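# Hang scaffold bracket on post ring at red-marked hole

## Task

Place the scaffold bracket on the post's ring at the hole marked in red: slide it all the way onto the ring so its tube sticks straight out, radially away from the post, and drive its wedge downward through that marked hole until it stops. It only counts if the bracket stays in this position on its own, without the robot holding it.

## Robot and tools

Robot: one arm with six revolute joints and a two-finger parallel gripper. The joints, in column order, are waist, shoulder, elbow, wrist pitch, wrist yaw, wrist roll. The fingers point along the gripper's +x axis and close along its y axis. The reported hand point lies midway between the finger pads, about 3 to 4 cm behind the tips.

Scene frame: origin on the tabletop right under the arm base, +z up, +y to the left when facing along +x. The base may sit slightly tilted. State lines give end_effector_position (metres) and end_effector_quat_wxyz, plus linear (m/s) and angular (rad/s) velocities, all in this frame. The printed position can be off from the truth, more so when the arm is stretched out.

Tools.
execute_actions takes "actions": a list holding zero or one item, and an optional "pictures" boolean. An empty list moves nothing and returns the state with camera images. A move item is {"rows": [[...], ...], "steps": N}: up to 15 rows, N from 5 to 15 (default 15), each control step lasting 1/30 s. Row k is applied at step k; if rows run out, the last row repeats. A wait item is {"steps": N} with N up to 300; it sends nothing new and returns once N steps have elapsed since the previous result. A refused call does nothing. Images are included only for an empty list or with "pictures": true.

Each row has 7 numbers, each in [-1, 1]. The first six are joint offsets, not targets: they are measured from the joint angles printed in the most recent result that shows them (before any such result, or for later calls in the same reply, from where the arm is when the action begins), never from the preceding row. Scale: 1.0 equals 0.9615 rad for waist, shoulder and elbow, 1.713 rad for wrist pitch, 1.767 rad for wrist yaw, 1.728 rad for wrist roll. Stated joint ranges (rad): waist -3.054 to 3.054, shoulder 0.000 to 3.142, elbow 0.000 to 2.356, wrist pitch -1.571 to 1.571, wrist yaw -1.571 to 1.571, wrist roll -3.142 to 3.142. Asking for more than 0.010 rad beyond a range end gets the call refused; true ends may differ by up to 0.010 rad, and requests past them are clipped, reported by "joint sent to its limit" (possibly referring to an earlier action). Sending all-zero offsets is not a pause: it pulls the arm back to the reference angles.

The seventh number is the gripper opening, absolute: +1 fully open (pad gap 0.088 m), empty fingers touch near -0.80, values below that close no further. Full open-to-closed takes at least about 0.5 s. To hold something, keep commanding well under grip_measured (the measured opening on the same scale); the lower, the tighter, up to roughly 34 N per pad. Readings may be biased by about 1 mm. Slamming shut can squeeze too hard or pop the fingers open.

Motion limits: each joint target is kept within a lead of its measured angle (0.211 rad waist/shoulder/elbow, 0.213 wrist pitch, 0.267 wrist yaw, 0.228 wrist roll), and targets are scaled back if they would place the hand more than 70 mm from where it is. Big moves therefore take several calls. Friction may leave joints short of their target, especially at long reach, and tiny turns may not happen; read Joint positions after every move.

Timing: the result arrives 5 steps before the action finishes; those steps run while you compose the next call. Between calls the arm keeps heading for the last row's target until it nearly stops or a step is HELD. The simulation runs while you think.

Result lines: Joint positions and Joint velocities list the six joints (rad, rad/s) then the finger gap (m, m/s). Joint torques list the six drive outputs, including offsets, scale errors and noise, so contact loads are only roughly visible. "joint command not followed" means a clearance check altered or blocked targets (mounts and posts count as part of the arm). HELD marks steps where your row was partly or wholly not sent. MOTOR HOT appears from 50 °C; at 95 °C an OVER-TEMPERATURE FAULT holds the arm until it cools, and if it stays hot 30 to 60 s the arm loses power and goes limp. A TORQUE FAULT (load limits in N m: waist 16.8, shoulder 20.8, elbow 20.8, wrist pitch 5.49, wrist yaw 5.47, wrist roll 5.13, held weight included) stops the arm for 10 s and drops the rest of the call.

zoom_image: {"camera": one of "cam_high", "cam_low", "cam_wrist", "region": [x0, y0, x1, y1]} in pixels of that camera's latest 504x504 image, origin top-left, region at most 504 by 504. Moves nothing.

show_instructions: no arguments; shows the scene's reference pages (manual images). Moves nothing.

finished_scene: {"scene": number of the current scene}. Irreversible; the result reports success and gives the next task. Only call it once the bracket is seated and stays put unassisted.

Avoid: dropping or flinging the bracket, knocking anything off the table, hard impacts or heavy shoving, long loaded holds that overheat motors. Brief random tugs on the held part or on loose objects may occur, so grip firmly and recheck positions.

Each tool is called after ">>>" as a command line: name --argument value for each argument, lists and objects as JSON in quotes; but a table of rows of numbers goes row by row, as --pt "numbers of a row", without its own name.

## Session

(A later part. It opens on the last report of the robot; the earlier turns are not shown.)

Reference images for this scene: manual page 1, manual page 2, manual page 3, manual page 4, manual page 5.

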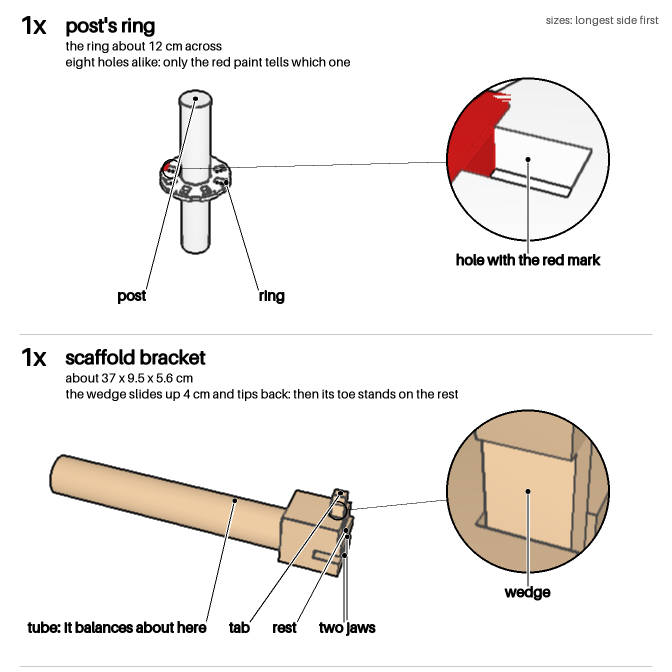

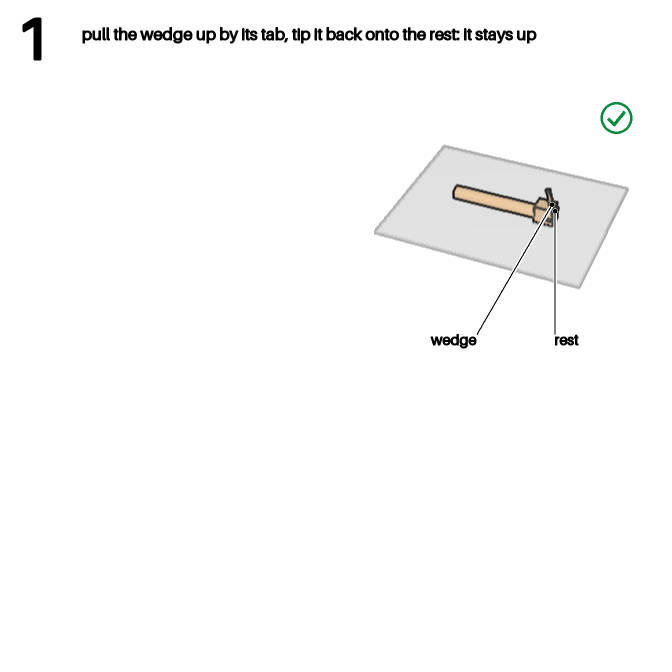

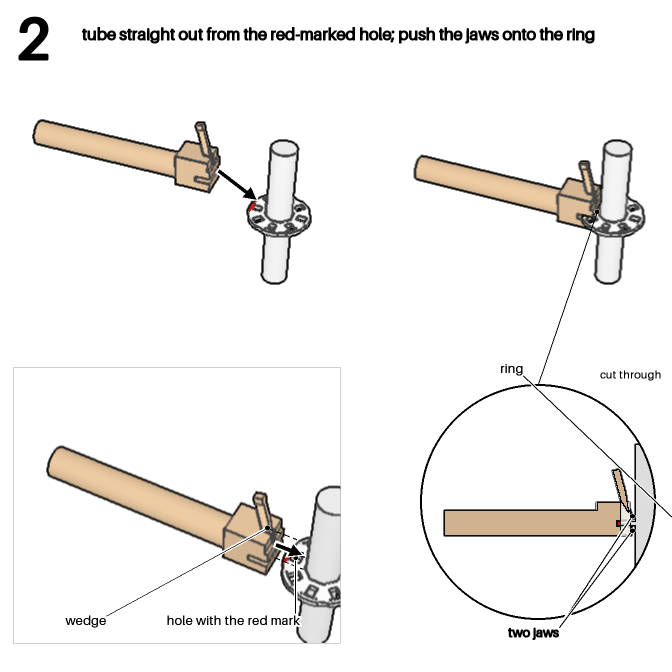

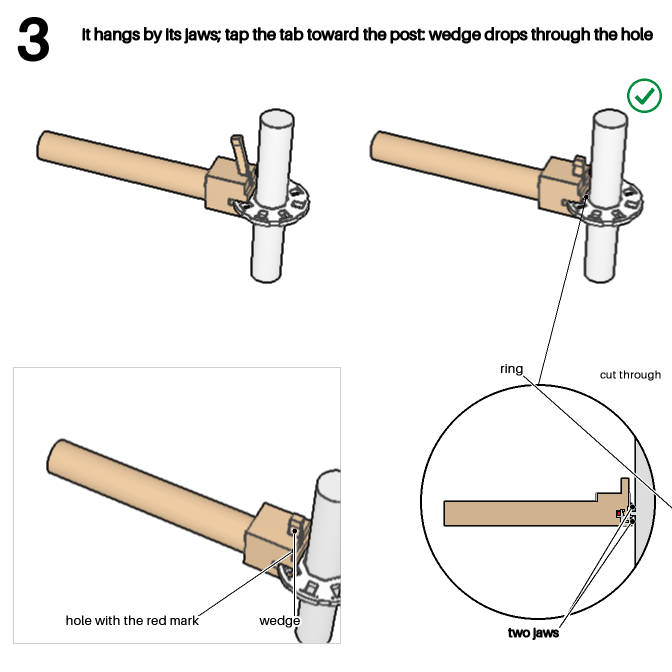

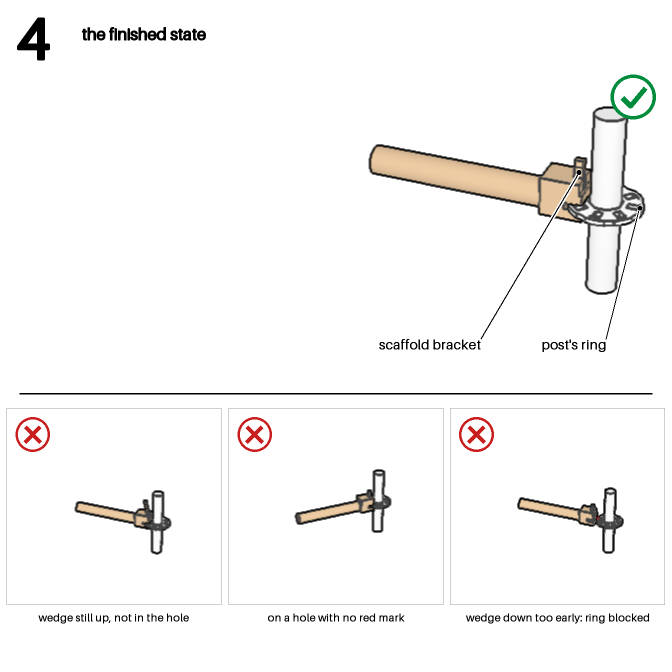

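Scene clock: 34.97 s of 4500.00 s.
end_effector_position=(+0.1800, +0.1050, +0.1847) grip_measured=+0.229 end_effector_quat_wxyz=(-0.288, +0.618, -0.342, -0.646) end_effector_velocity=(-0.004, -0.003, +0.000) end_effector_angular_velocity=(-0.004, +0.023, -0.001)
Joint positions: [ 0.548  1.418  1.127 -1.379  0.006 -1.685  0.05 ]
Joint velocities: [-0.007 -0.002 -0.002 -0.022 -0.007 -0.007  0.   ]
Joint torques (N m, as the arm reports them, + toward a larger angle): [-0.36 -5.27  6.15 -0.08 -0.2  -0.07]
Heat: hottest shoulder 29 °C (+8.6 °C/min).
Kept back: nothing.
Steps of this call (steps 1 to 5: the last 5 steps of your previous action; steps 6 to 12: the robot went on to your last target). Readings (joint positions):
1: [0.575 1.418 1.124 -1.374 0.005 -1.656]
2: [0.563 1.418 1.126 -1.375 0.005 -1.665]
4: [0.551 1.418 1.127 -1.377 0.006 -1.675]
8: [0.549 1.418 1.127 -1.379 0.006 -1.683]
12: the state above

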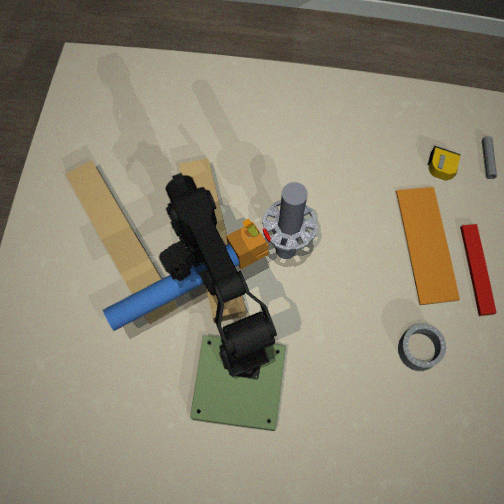

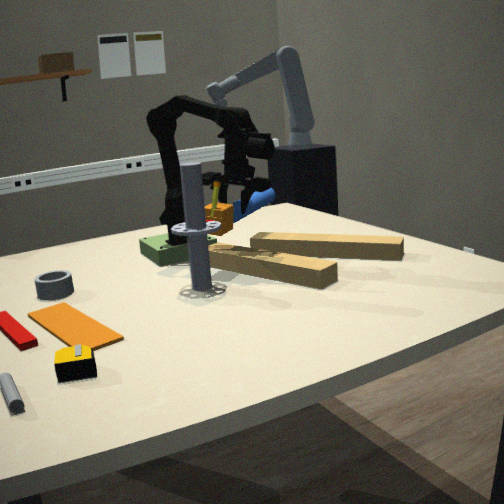

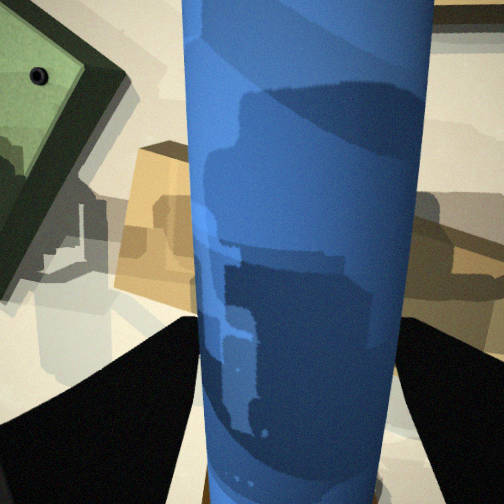

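>>> execute_actions --actions '[{"rows":[[0,0.002,0.012,-0.006,0,0,-0.45],[0,0.004,0.025,-0.012,0,0,-0.45],[0,0.006,0.038,-0.018,0,0,-0.45],[0,0.008,0.05,-0.024,0,0,-0.45],[0,0.008,0.056,-0.03,0,0,-0.45]],"steps":12}]' --pictures false

>>> execute_actions --actions '[{"steps":12}]' --pictures true

>>> zoom_image --camera "cam_low" --region '[170, 160, 270, 250]'

>>> zoom_image --camera "cam_high" --region '[200, 180, 330, 300]'

Scene clock: 35.93 s of 4500.00 s.
end_effector_position=(+0.1786, +0.1041, +0.1893) grip_measured=+0.229 end_effector_quat_wxyz=(-0.282, +0.613, -0.348, -0.650) end_effector_velocity=(+0.011, +0.008, +0.033) end_effector_angular_velocity=(+0.034, -0.045, -0.006)
Joint positions: [ 0.548  1.429  1.152 -1.415  0.006 -1.685  0.05 ]
Joint velocities: [ 0.002  0.002  0.139 -0.081 -0.007  0.007 -0.   ]
Joint torques (N m, as the arm reports them, + toward a larger angle): [ 0.   -5.15  6.06 -0.19 -0.14  0.  ]
Heat: hottest shoulder 29 °C (+8.3 °C/min).
Steps of this call (steps 1 to 22: the robot went on to your last target; steps 23 to 29: the first 7 steps of this action). Readings (joint positions):
23: [0.548 1.419 1.127 -1.379 0.006 -1.685]
24: [0.548 1.420 1.128 -1.381 0.006 -1.685]
26: [0.548 1.425 1.136 -1.397 0.006 -1.685]
29: the state above

Scene clock: 36.33 s of 4500.00 s.
end_effector_position=(+0.1786, +0.1041, +0.1916) grip_measured=+0.229 end_effector_quat_wxyz=(-0.282, +0.613, -0.348, -0.650) end_effector_velocity=(-0.002, -0.001, +0.000) end_effector_angular_velocity=(+0.003, +0.010, +0.004)
Joint positions: [ 0.548  1.429  1.161 -1.424  0.006 -1.685  0.05 ]
Joint velocities: [-0.002 -0.002 -0.002 -0.007 -0.007 -0.007 -0.   ]
Joint torques (N m, as the arm reports them, + toward a larger angle): [-0.01 -5.22  6.19 -0.2  -0.15  0.  ]
Heat: hottest shoulder 29 °C (+8.3 °C/min).
Kept back: nothing.
Steps of this call (steps 1 to 5: the last 5 steps of your previous action; steps 6 to 12: the robot went on to your last target). Readings (joint positions):
1: [0.548 1.429 1.156 -1.417 0.006 -1.685]
2: [0.548 1.429 1.159 -1.419 0.006 -1.685]
4: [0.548 1.429 1.161 -1.421 0.006 -1.685]
8: [0.548 1.429 1.161 -1.424 0.006 -1.685]
12: the state above

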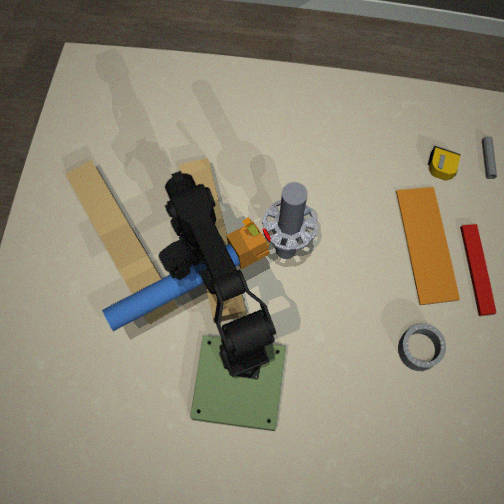

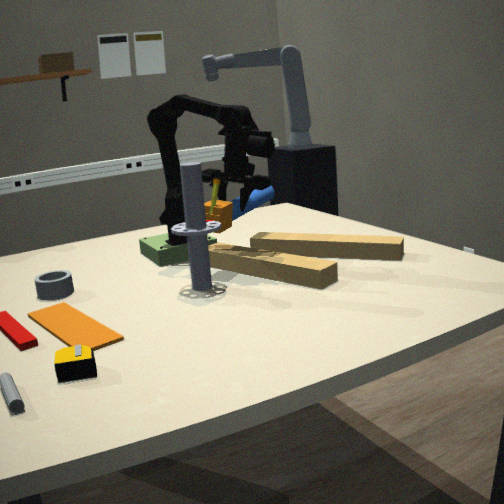

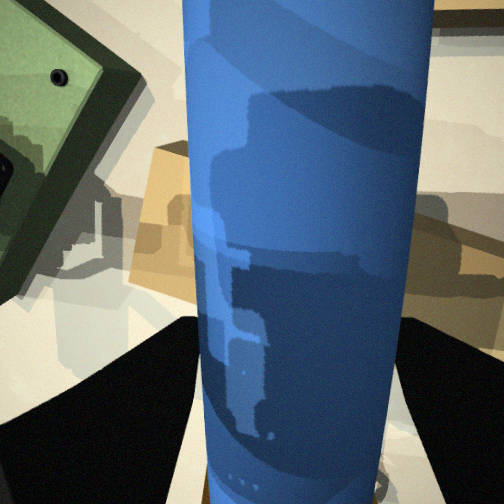

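Region (170, 160, 270, 250) of cam_low's 504x504 image, scaled by 5.040, with more detail than that image has; it fills the top 454 rows of this view, and the rest is white.

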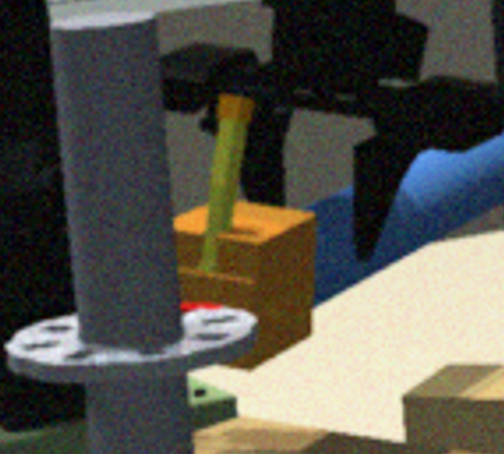

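Region (200, 180, 330, 300) of cam_high's 504x504 image, scaled by 3.877, with more detail than that image has; it fills the top 465 rows of this view, and the rest is white.

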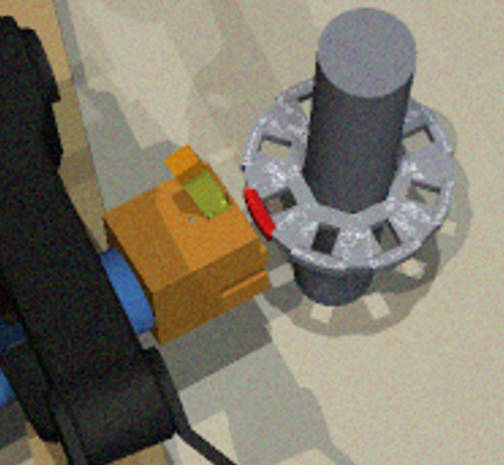

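>>> execute_actions --actions '[{"rows":[[0,0.007,0.011,-0.002,0,0,-0.45],[0,0.014,0.022,-0.004,0,0,-0.45],[0,0.021,0.033,-0.006,0,0,-0.45],[0,0.028,0.045,-0.008,0,0,-0.45],[0,0.03,0.05,-0.01,0,0,-0.45]],"steps":12}]' --pictures false

>>> execute_actions --actions '[{"steps":12}]' --pictures true

>>> zoom_image --camera "cam_low" --region '[170, 160, 270, 250]'

>>> zoom_image --camera "cam_high" --region '[200, 180, 330, 300]'

Scene clock: 37.00 s of 4500.00 s.
end_effector_position=(+0.1823, +0.1063, +0.1911) grip_measured=+0.229 end_effector_quat_wxyz=(-0.278, +0.610, -0.353, -0.653) end_effector_velocity=(+0.022, +0.016, +0.011) end_effector_angular_velocity=(+0.042, -0.029, -0.012)
Joint positions: [ 0.548  1.457  1.182 -1.431  0.006 -1.685  0.05 ]
Joint velocities: [-0.002  0.066  0.105  0.007 -0.022  0.007 -0.   ]
Joint torques (N m, as the arm reports them, + toward a larger angle): [-0.07 -5.74  6.1  -0.37 -0.13 -0.02]
Heat: hottest shoulder 29 °C (+8.1 °C/min).
Steps of this call (steps 1 to 13: the robot went on to your last target; steps 14 to 20: the first 7 steps of this action). Readings (joint positions):
14: [0.548 1.430 1.161 -1.424 0.006 -1.685]
15: [0.548 1.432 1.162 -1.424 0.006 -1.685]
17: [0.548 1.443 1.168 -1.428 0.006 -1.685]
20: the state above

Scene clock: 37.40 s of 4500.00 s.
end_effector_position=(+0.1831, +0.1068, +0.1925) grip_measured=+0.229 end_effector_quat_wxyz=(-0.278, +0.611, -0.352, -0.653) end_effector_velocity=(-0.003, -0.001, -0.001) end_effector_angular_velocity=(-0.001, +0.014, -0.011)
Joint positions: [ 0.548  1.46   1.19  -1.435  0.006 -1.685  0.05 ]
Joint velocities: [-0.002 -0.002 -0.007 -0.007 -0.007  0.007 -0.   ]
Joint torques (N m, as the arm reports them, + toward a larger angle): [-0.07 -5.37  6.17 -0.24 -0.13 -0.02]
Heat: hottest shoulder 29 °C (+8.0 °C/min).
Kept back: nothing.
Steps of this call (steps 1 to 5: the last 5 steps of your previous action; steps 6 to 12: the robot went on to your last target). Readings (joint positions):
1: [0.548 1.459 1.185 -1.431 0.006 -1.685]
2: [0.548 1.459 1.187 -1.432 0.006 -1.685]
4: [0.548 1.459 1.190 -1.434 0.006 -1.685]
8: [0.548 1.460 1.190 -1.434 0.006 -1.685]
12: the state above

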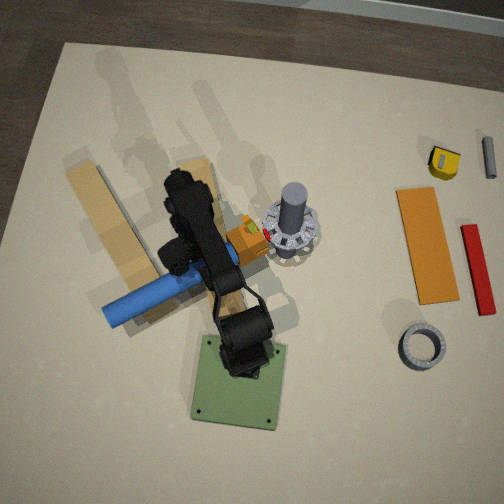

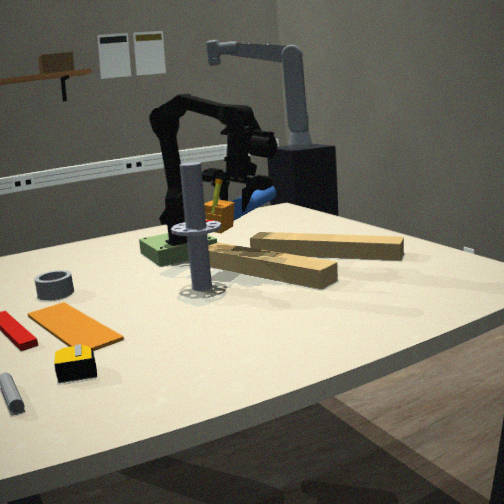

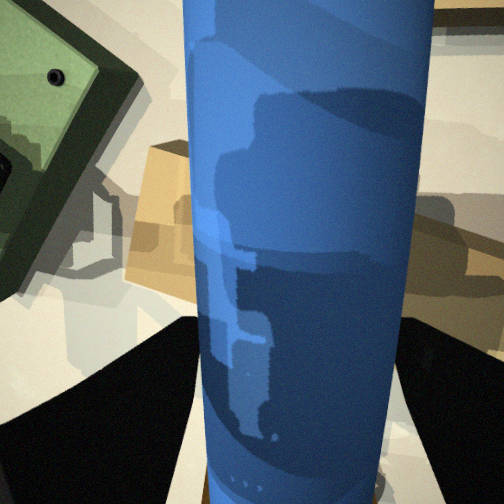

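Region (170, 160, 270, 250) of cam_low's 504x504 image, scaled by 5.040, with more detail than that image has; it fills the top 454 rows of this view, and the rest is white.

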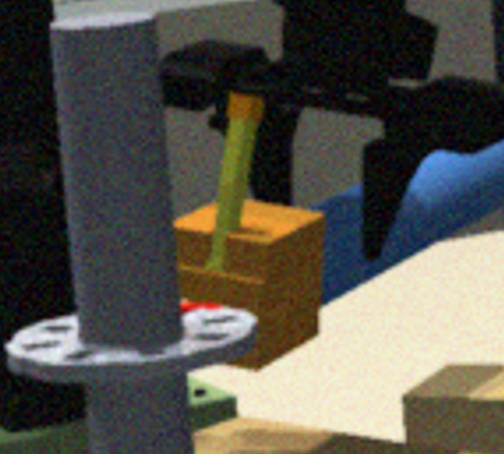

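Region (200, 180, 330, 300) of cam_high's 504x504 image, scaled by 3.877, with more detail than that image has; it fills the top 465 rows of this view, and the rest is white.

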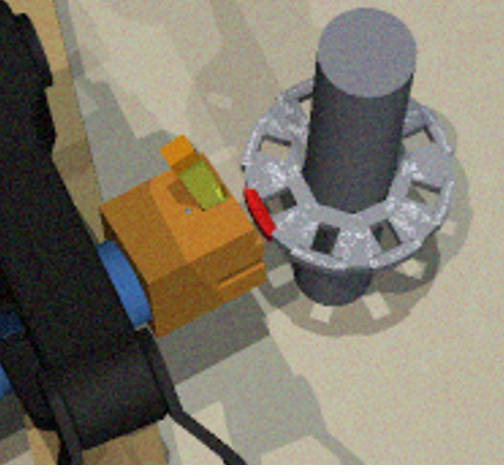

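>>> execute_actions --actions '[{"rows":[[-0.012,0,0,0,0,-0.007,-0.45],[-0.024,0,0,0,0,-0.013,-0.45],[-0.036,0,0,0,0,-0.02,-0.45],[-0.048,0,0,0,0,-0.027,-0.45],[-0.06,0,0,0,0,-0.033,-0.45],[-0.072,0,0,0,0,-0.04,-0.45],[-0.084,0,0,0,0,-0.047,-0.45],[-0.098,0,0,0,0,-0.054,-0.45]],"steps":14}]' --pictures false

>>> execute_actions --actions '[{"steps":12}]' --pictures true

>>> zoom_image --camera "cam_low" --region '[170, 160, 270, 250]'

>>> zoom_image --camera "cam_high" --region '[200, 180, 330, 300]'

Scene clock: 38.07 s of 4500.00 s.
end_effector_position=(+0.1869, +0.0988, +0.1915) grip_measured=+0.229 end_effector_quat_wxyz=(-0.281, +0.600, -0.344, -0.665) end_effector_velocity=(-0.002, -0.008, -0.000) end_effector_angular_velocity=(+0.164, +0.109, +0.041)
Joint positions: [ 0.487  1.462  1.188 -1.435 -0.021 -1.754  0.05 ]
Joint velocities: [-0.149 -0.002 -0.007 -0.022 -0.168 -0.212  0.001]
Joint torques (N m, as the arm reports them, + toward a larger angle): [-2.09 -5.41  4.44  0.24  1.17 -0.23]
Heat: hottest shoulder 29 °C (+7.9 °C/min).
Steps of this call (steps 1 to 11: the robot went on to your last target; steps 12 to 20: the first 9 steps of this action). Readings (joint positions):
12: [0.547 1.460 1.190 -1.435 0.006 -1.686]
13: [0.544 1.461 1.190 -1.435 0.006 -1.691]
15: [0.530 1.462 1.189 -1.435 0.006 -1.708]
19: [0.494 1.462 1.188 -1.435 -0.015 -1.746]
20: the state above

Scene clock: 38.47 s of 4500.00 s.
end_effector_position=(+0.1862, +0.0979, +0.1909) grip_measured=+0.228 end_effector_quat_wxyz=(-0.280, +0.597, -0.340, -0.670) end_effector_velocity=(-0.002, -0.000, +0.000) end_effector_angular_velocity=(+0.006, +0.011, +0.018)
Joint positions: [ 0.479  1.462  1.185 -1.437 -0.031 -1.772  0.05 ]
Joint velocities: [-0.002 -0.002 -0.002 -0.007 -0.007 -0.022 -0.   ]
Joint torques (N m, as the arm reports them, + toward a larger angle): [-2.48 -5.29  4.9   0.35  1.38 -0.2 ]
Heat: hottest shoulder 29 °C (+7.8 °C/min).
Kept back: nothing.
Steps of this call (steps 1 to 5: the last 5 steps of your previous action; steps 6 to 12: the robot went on to your last target). Readings (joint positions):
1: [0.484 1.462 1.187 -1.436 -0.026 -1.760]
2: [0.482 1.462 1.187 -1.436 -0.028 -1.763]
4: [0.480 1.462 1.185 -1.437 -0.029 -1.768]
8: [0.479 1.462 1.185 -1.437 -0.030 -1.771]
12: the state above

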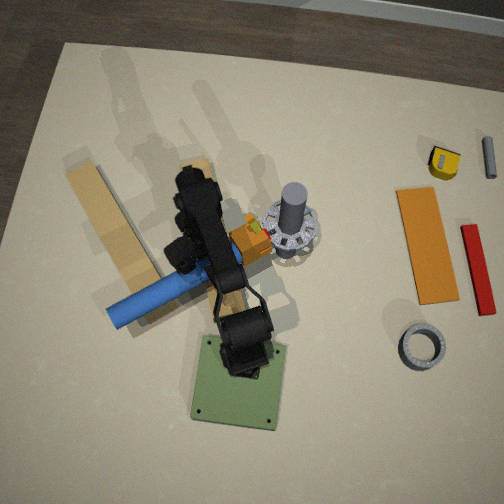

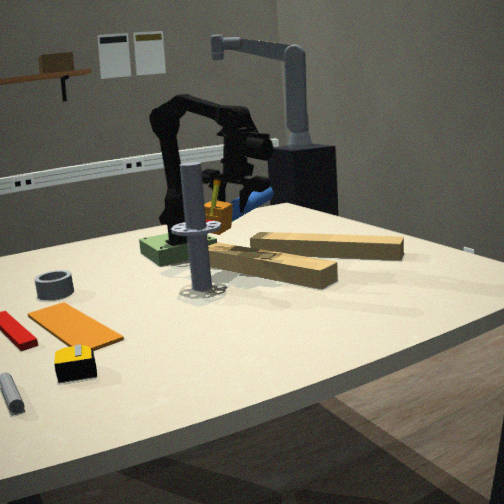

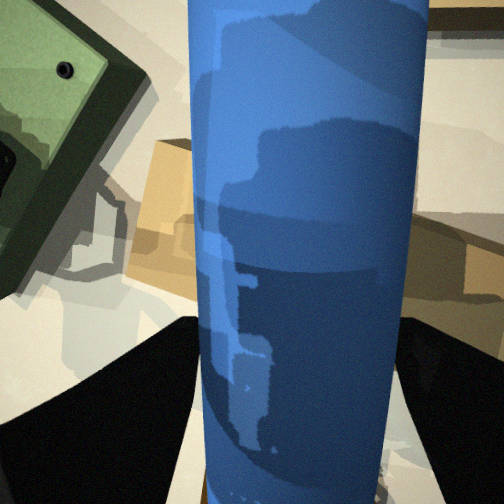

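Region (170, 160, 270, 250) of cam_low's 504x504 image, scaled by 5.040, with more detail than that image has; it fills the top 454 rows of this view, and the rest is white.

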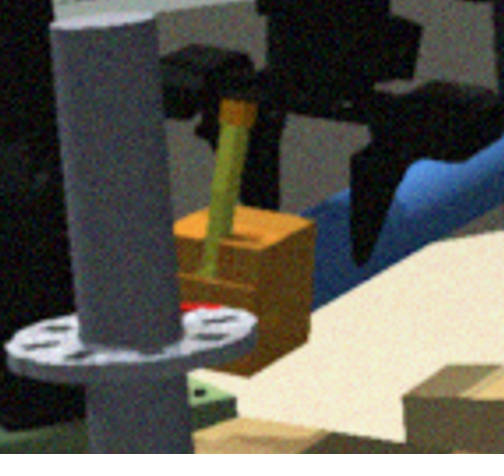

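Region (200, 180, 330, 300) of cam_high's 504x504 image, scaled by 3.877, with more detail than that image has; it fills the top 465 rows of this view, and the rest is white.

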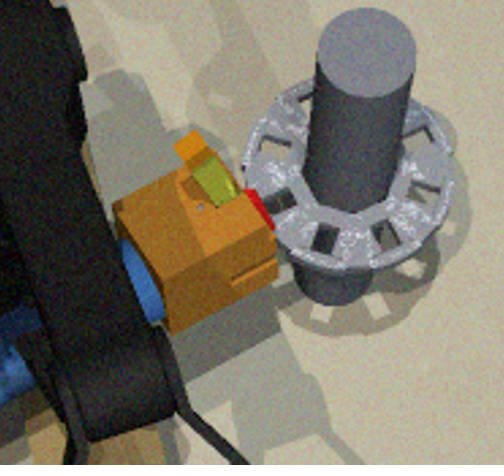

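>>> execute_actions --actions '[{"rows":[[0.0,0,0.002,-0.001,0.01,0,-0.5],[0.0,0,0.004,-0.002,0.015,0,-0.5],[0.0,0,0.006,-0.003,0.015,0,-0.5],[0.0,0,0.008,-0.004,0.015,0,-0.5],[-0.005,0,0.01,-0.005,0.015,0,-0.5],[-0.005,0,0.012,-0.006,0.015,0,-0.5],[-0.005,0,0.014,-0.007,0.015,0,-0.5],[-0.005,0,0.016,-0.008,0.015,0,-0.5],[-0.005,0,0.018,-0.009,0.015,0,-0.5],[-0.005,0,0.02,-0.01,0.015,0,-0.5],[-0.005,0,0.022,-0.011,0.015,0,-0.5],[-0.005,0,0.024,-0.012,0.015,0,-0.5],[-0.005,0,0.026,-0.013,0.015,0,-0.5],[-0.005,0,0.028,-0.014,0.015,0,-0.5],[-0.005,0,0.03,-0.015,0.015,0,-0.5]],"steps":15}]' --pictures false

>>> execute_actions --actions '[{"steps":12}]' --pictures true

>>> zoom_image --camera "cam_low" --region '[170, 160, 270, 250]'

Scene clock: 39.87 s of 4500.00 s.
end_effector_position=(+0.1853, +0.0974, +0.1898) grip_measured=+0.228 end_effector_quat_wxyz=(-0.273, +0.598, -0.342, -0.671) end_effector_velocity=(-0.004, -0.003, +0.003) end_effector_angular_velocity=(-0.012, +0.023, +0.054)
Joint positions: [ 0.483  1.466  1.182 -1.44  -0.024 -1.776  0.05 ]
Joint velocities: [ 0.002  0.002  0.012 -0.037  0.007 -0.051 -0.   ]
Joint torques (N m, as the arm reports them, + toward a larger angle): [-1.06 -5.56  6.13 -0.54  0.73  0.13]
Heat: hottest shoulder 29 °C (+7.5 °C/min).
Steps of this call (steps 1 to 30: the robot went on to your last target; steps 31 to 32: nothing new was sent; steps 33 to 42: the first 10 steps of this action). Readings (joint positions):
33: [0.478 1.463 1.183 -1.437 -0.031 -1.776]
34: [0.479 1.463 1.183 -1.437 -0.029 -1.775]
36: [0.482 1.464 1.182 -1.437 -0.025 -1.773]
40: [0.482 1.466 1.182 -1.439 -0.025 -1.773]
42: the state above

Scene clock: 40.27 s of 4500.00 s.
end_effector_position=(+0.1843, +0.0966, +0.1920) grip_measured=+0.228 end_effector_quat_wxyz=(-0.270, +0.597, -0.344, -0.672) end_effector_velocity=(-0.001, -0.000, +0.002) end_effector_angular_velocity=(+0.009, +0.001, +0.004)
Joint positions: [ 0.483  1.467  1.191 -1.455 -0.022 -1.775  0.05 ]
Joint velocities: [-0.002 -0.007  0.002 -0.007 -0.007 -0.007 -0.   ]
Joint torques (N m, as the arm reports them, + toward a larger angle): [-0.95 -5.67  6.27 -0.3   0.62  0.09]
Heat: hottest shoulder 29 °C (+7.5 °C/min).
Kept back: nothing.
Steps of this call (steps 1 to 5: the last 5 steps of your previous action; steps 6 to 12: the robot went on to your last target). Readings (joint positions):
1: [0.483 1.466 1.183 -1.442 -0.024 -1.777]
2: [0.483 1.467 1.184 -1.444 -0.023 -1.778]
4: [0.483 1.467 1.187 -1.449 -0.023 -1.778]
8: [0.483 1.467 1.191 -1.455 -0.022 -1.775]
12: the state above

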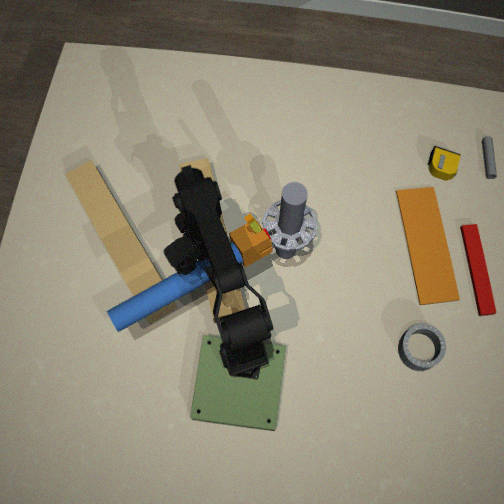

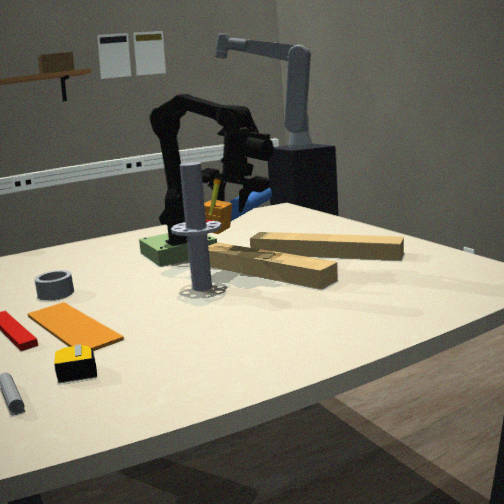

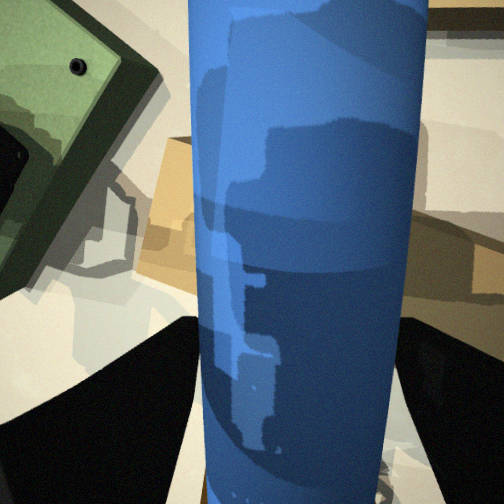

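Region (170, 160, 270, 250) of cam_low's 504x504 image, scaled by 5.040, with more detail than that image has; it fills the top 454 rows of this view, and the rest is white.

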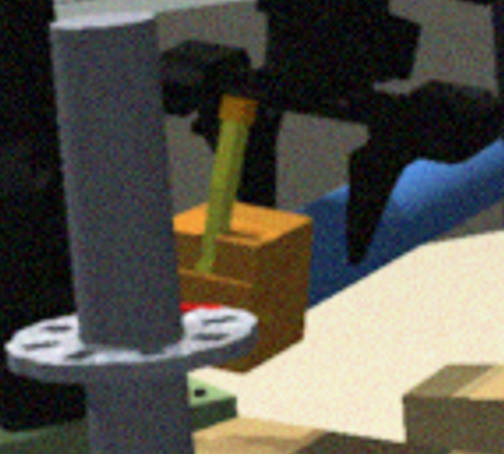

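>>> execute_actions --actions '[{"rows":[[-0.006,0,0.01,-0.002,0,0,-0.5],[-0.006,0,0.014,-0.003,0,0,-0.5],[-0.006,0,0.018,-0.004,0,0,-0.5],[-0.006,0,0.022,-0.006,0,0,-0.5],[-0.006,0,0.026,-0.008,0,0,-0.5],[-0.006,0,0.03,-0.01,0,0,-0.5],[-0.006,0,0.034,-0.012,0,0,-0.5],[-0.006,0,0.038,-0.014,0,0,-0.5],[-0.006,0,0.042,-0.016,0,0,-0.5]],"steps":15}]' --pictures false

>>> execute_actions --actions '[{"steps":12}]' --pictures true

>>> zoom_image --camera "cam_low" --region '[170, 160, 270, 250]'

Scene clock: 40.90 s of 4500.00 s.
end_effector_position=(+0.1843, +0.0964, +0.1951) grip_measured=+0.228 end_effector_quat_wxyz=(-0.270, +0.595, -0.345, -0.673) end_effector_velocity=(+0.005, +0.008, +0.022) end_effector_angular_velocity=(+0.065, -0.014, -0.013)
Joint positions: [ 0.48   1.471  1.206 -1.471 -0.024 -1.776  0.05 ]
Joint velocities: [-0.012 -0.002  0.09  -0.051 -0.051 -0.007 -0.   ]
Joint torques (N m, as the arm reports them, + toward a larger angle): [-0.38 -5.57  5.93 -0.29 -0.02  0.02]
Heat: hottest shoulder 29 °C (+7.3 °C/min).
Steps of this call (steps 1 to 9: the robot went on to your last target; steps 10 to 19: the first 10 steps of this action). Readings (joint positions):
10: [0.483 1.467 1.191 -1.456 -0.022 -1.775]
11: [0.483 1.468 1.191 -1.456 -0.022 -1.775]
13: [0.483 1.468 1.191 -1.456 -0.022 -1.775]
17: [0.481 1.471 1.200 -1.466 -0.024 -1.776]
19: the state above

Scene clock: 41.30 s of 4500.00 s.
end_effector_position=(+0.1847, +0.0967, +0.1966) grip_measured=+0.228 end_effector_quat_wxyz=(-0.271, +0.595, -0.345, -0.673) end_effector_velocity=(-0.000, -0.004, +0.000) end_effector_angular_velocity=(-0.022, -0.003, +0.008)
Joint positions: [ 0.48   1.471  1.212 -1.476 -0.025 -1.776  0.05 ]
Joint velocities: [-0.002 -0.002 -0.002 -0.007  0.022 -0.007 -0.   ]
Joint torques (N m, as the arm reports them, + toward a larger angle): [-0.42 -5.51  6.1  -0.37 -0.03  0.01]
Heat: hottest shoulder 29 °C (+7.3 °C/min).
Kept back: nothing.
Steps of this call (steps 1 to 5: the last 5 steps of your previous action; steps 6 to 12: the robot went on to your last target). Readings (joint positions):
1: [0.480 1.471 1.209 -1.473 -0.024 -1.776]
2: [0.480 1.471 1.211 -1.474 -0.025 -1.776]
4: [0.480 1.471 1.212 -1.474 -0.025 -1.775]
8: [0.480 1.471 1.212 -1.476 -0.025 -1.776]
12: the state above

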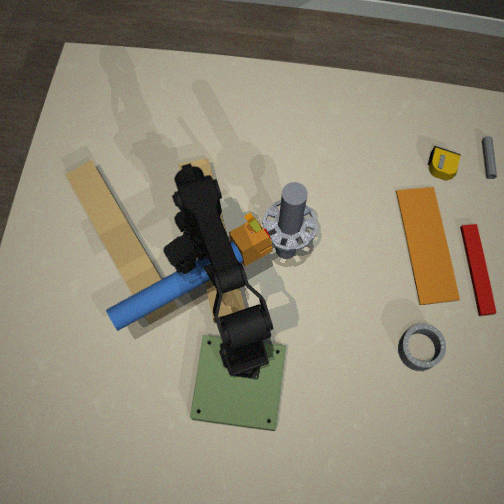

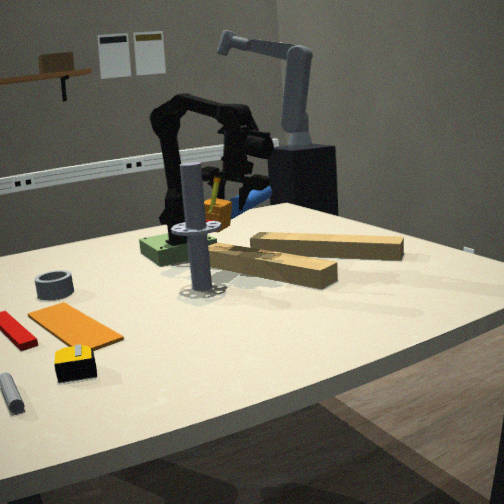

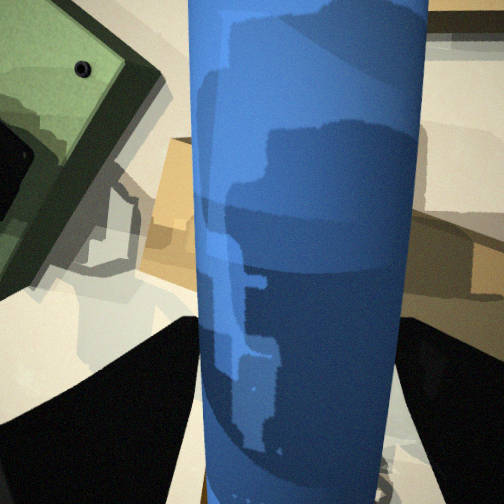

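Region (170, 160, 270, 250) of cam_low's 504x504 image, scaled by 5.040, with more detail than that image has; it fills the top 454 rows of this view, and the rest is white.

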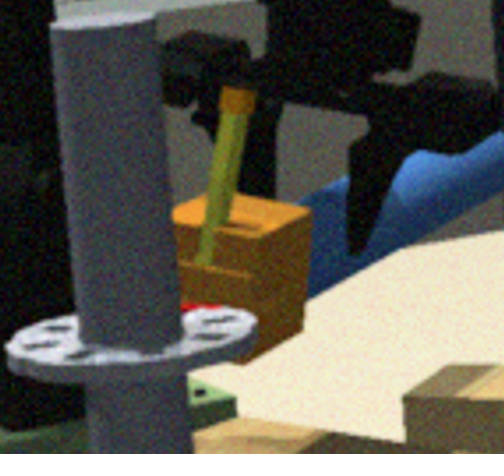

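>>> execute_actions --actions '[{"rows":[[-0.01,0,0,0,0,-0.003,-0.5],[-0.02,0,0,0,0,-0.008,-0.5],[-0.03,0,0,0,0,-0.014,-0.5],[-0.04,0,0,0,0,-0.02,-0.5],[-0.05,0,0,0,0,-0.025,-0.5],[-0.06,0,0,0,0,-0.03,-0.5]],"steps":14}]' --pictures false

>>> execute_actions --actions '[{"steps":10}]' --pictures false

Scene clock: 41.87 s of 4500.00 s.
end_effector_position=(+0.1845, +0.0947, +0.1963) grip_measured=+0.227 end_effector_quat_wxyz=(-0.275, +0.585, -0.335, -0.685) end_effector_velocity=(-0.005, -0.005, -0.004) end_effector_angular_velocity=(+0.035, +0.041, +0.037)
Joint positions: [ 0.45   1.471  1.21  -1.479 -0.057 -1.817  0.05 ]
Joint velocities: [-0.037 -0.002 -0.022 -0.007 -0.037 -0.081 -0.   ]
Joint torques (N m, as the arm reports them, + toward a larger angle): [-2.39 -5.17  4.69  0.35  1.26 -0.15]
Heat: hottest shoulder 29 °C (+7.2 °C/min).
Steps of this call (steps 1 to 8: the robot went on to your last target; steps 9 to 17: the first 9 steps of this action). Readings (joint positions):
9: [0.480 1.471 1.212 -1.476 -0.025 -1.776]
10: [0.479 1.471 1.212 -1.476 -0.026 -1.777]
12: [0.470 1.471 1.212 -1.477 -0.035 -1.789]
16: [0.451 1.471 1.211 -1.479 -0.055 -1.814]
17: the state above

Scene clock: 42.20 s of 4500.00 s.
end_effector_position=(+0.1842, +0.0944, +0.1960) grip_measured=+0.227 end_effector_quat_wxyz=(-0.275, +0.584, -0.334, -0.687) end_effector_velocity=(-0.005, -0.002, +0.001) end_effector_angular_velocity=(+0.001, +0.023, +0.018)
Joint positions: [ 0.447  1.471  1.208 -1.479 -0.059 -1.823  0.05 ]
Joint velocities: [-0.002 -0.002 -0.002 -0.022 -0.007 -0.022 -0.   ]
Joint torques (N m, as the arm reports them, + toward a larger angle): [-2.42 -5.12  4.74  0.38  1.3  -0.16]
Heat: hottest shoulder 29 °C (+7.1 °C/min).
Kept back: nothing.
Steps of this call (steps 1 to 5: the last 5 steps of your previous action; steps 6 to 10: the robot went on to your last target). Readings (joint positions):
1: [0.449 1.471 1.209 -1.479 -0.058 -1.819]
2: [0.448 1.471 1.209 -1.479 -0.058 -1.820]
4: [0.448 1.471 1.209 -1.479 -0.059 -1.821]
8: [0.447 1.471 1.209 -1.479 -0.059 -1.822]
10: the state above

>>> execute_actions --actions '[{"rows":[[0.03,0,0,0,0.03,0.02,-0.5],[0.05,0,0,0,0.035,0.03,-0.5]],"steps":10}]' --pictures true

>>> zoom_image --camera "cam_high" --region '[230, 200, 310, 270]'

>>> zoom_image --camera "cam_low" --region '[170, 190, 250, 250]'

>>> show_instructions

Scene clock: 42.80 s of 4500.00 s.
end_effector_position=(+0.1825, +0.0957, +0.1932) grip_measured=+0.227 end_effector_quat_wxyz=(-0.258, +0.597, -0.346, -0.676) end_effector_velocity=(-0.005, +0.006, -0.006) end_effector_angular_velocity=(-0.125, -0.037, +0.025)
Joint positions: [ 0.488  1.476  1.201 -1.477 -0.015 -1.784  0.05 ]
Joint velocities: [ 0.115  0.012 -0.017  0.007  0.11   0.11   0.   ]
Joint torques (N m, as the arm reports them, + toward a larger angle): [-0.49 -5.88  5.06 -0.06  0.28  0.08]
Heat: hottest shoulder 29 °C (+7.0 °C/min).
Steps of this call (steps 1 to 13: the robot went on to your last target; steps 14 to 18: the first 5 steps of this action). Readings (joint positions):
14: [0.450 1.471 1.207 -1.479 -0.056 -1.821]
15: [0.461 1.472 1.205 -1.477 -0.044 -1.809]
17: [0.483 1.475 1.202 -1.477 -0.020 -1.789]
18: the state above

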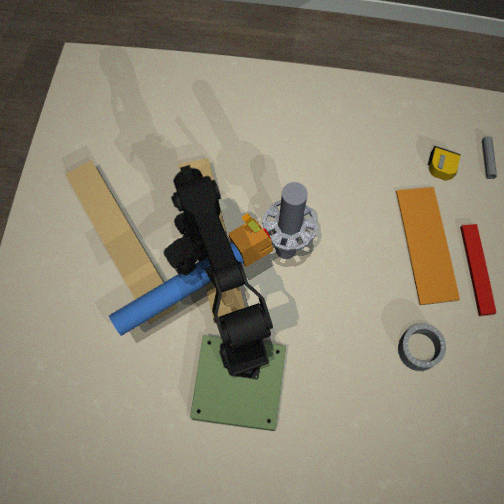

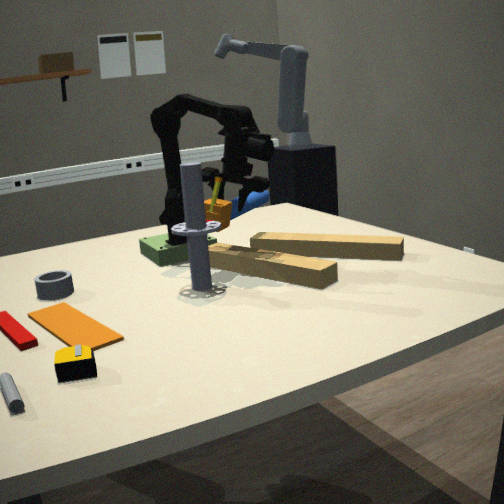

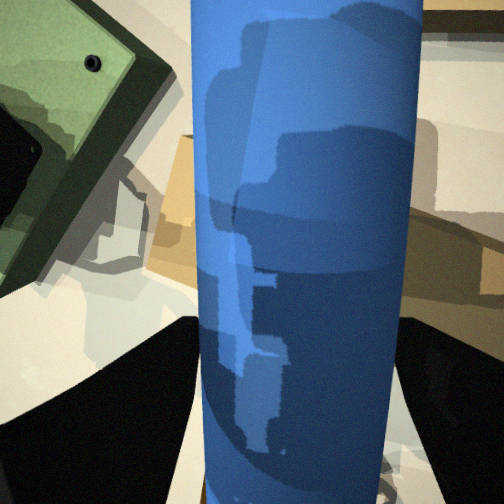

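Region (230, 200, 310, 270) of cam_high's 504x504 image, scaled by 6.300, with more detail than that image has; it fills the top 441 rows of this view, and the rest is white.

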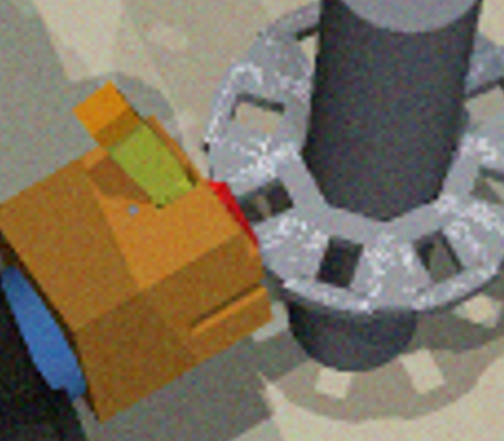

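Region (170, 190, 250, 250) of cam_low's 504x504 image, scaled by 6.300, with more detail than that image has; it fills the top 378 rows of this view, and the rest is white.

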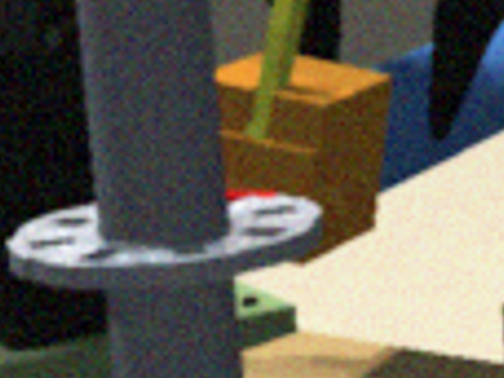

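Reference images for this scene: manual page 1, manual page 2, manual page 3, manual page 4, manual page 5.

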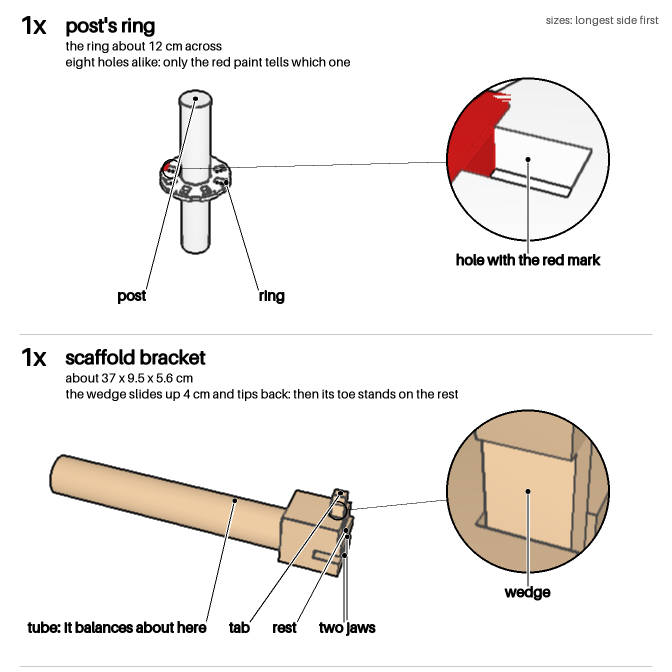

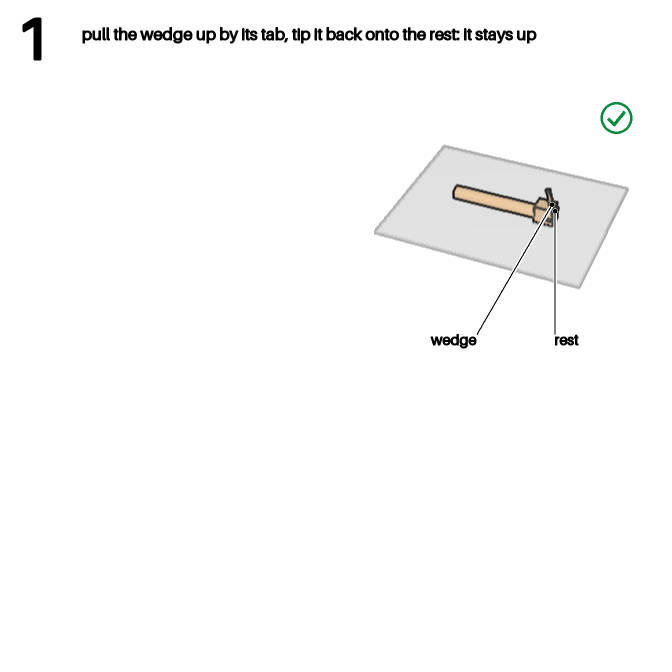

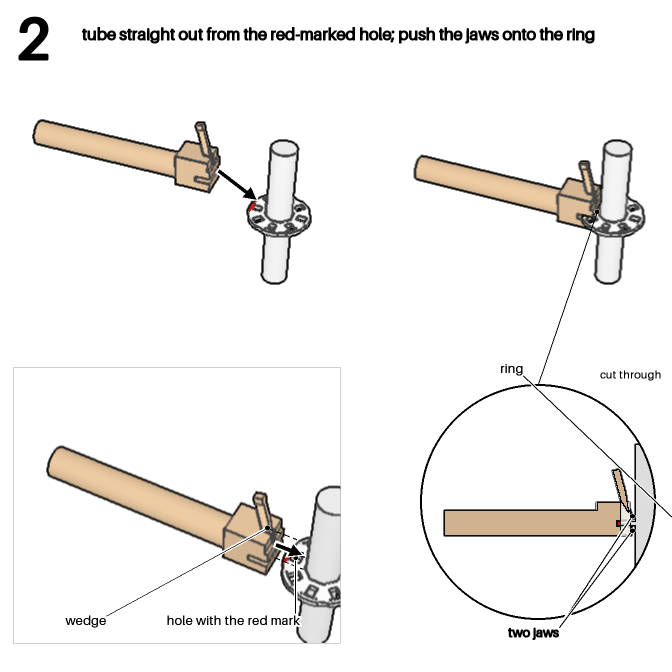

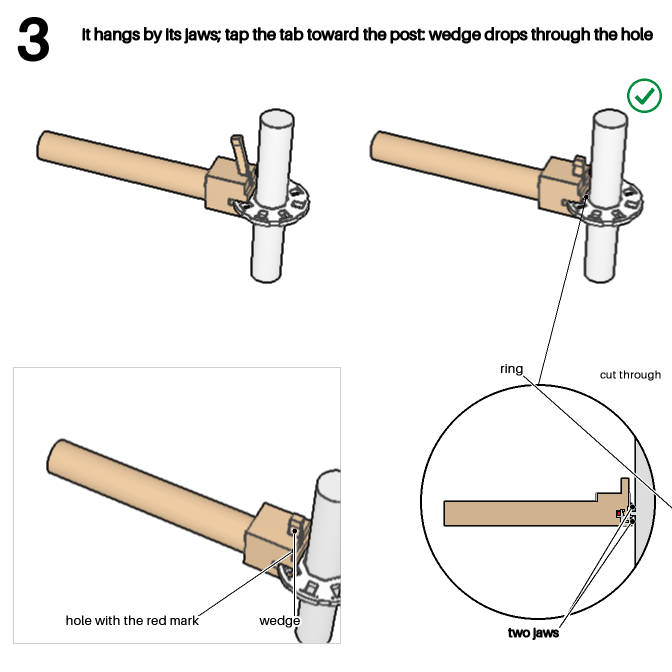

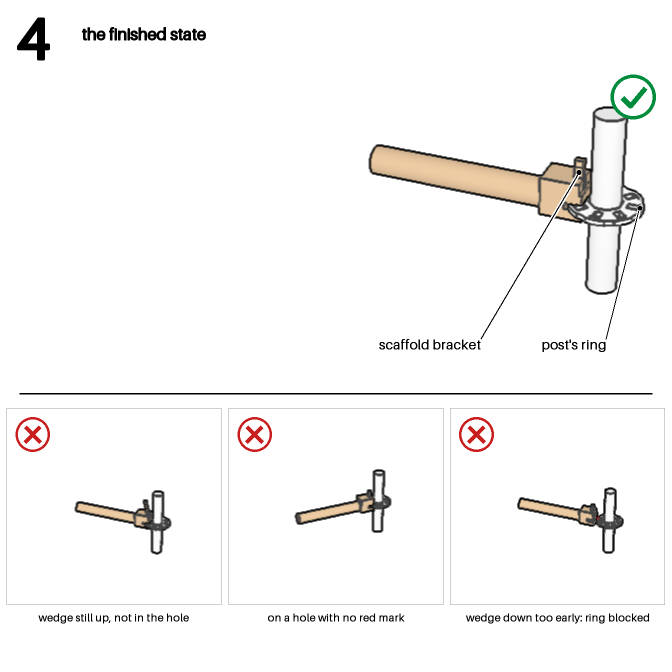

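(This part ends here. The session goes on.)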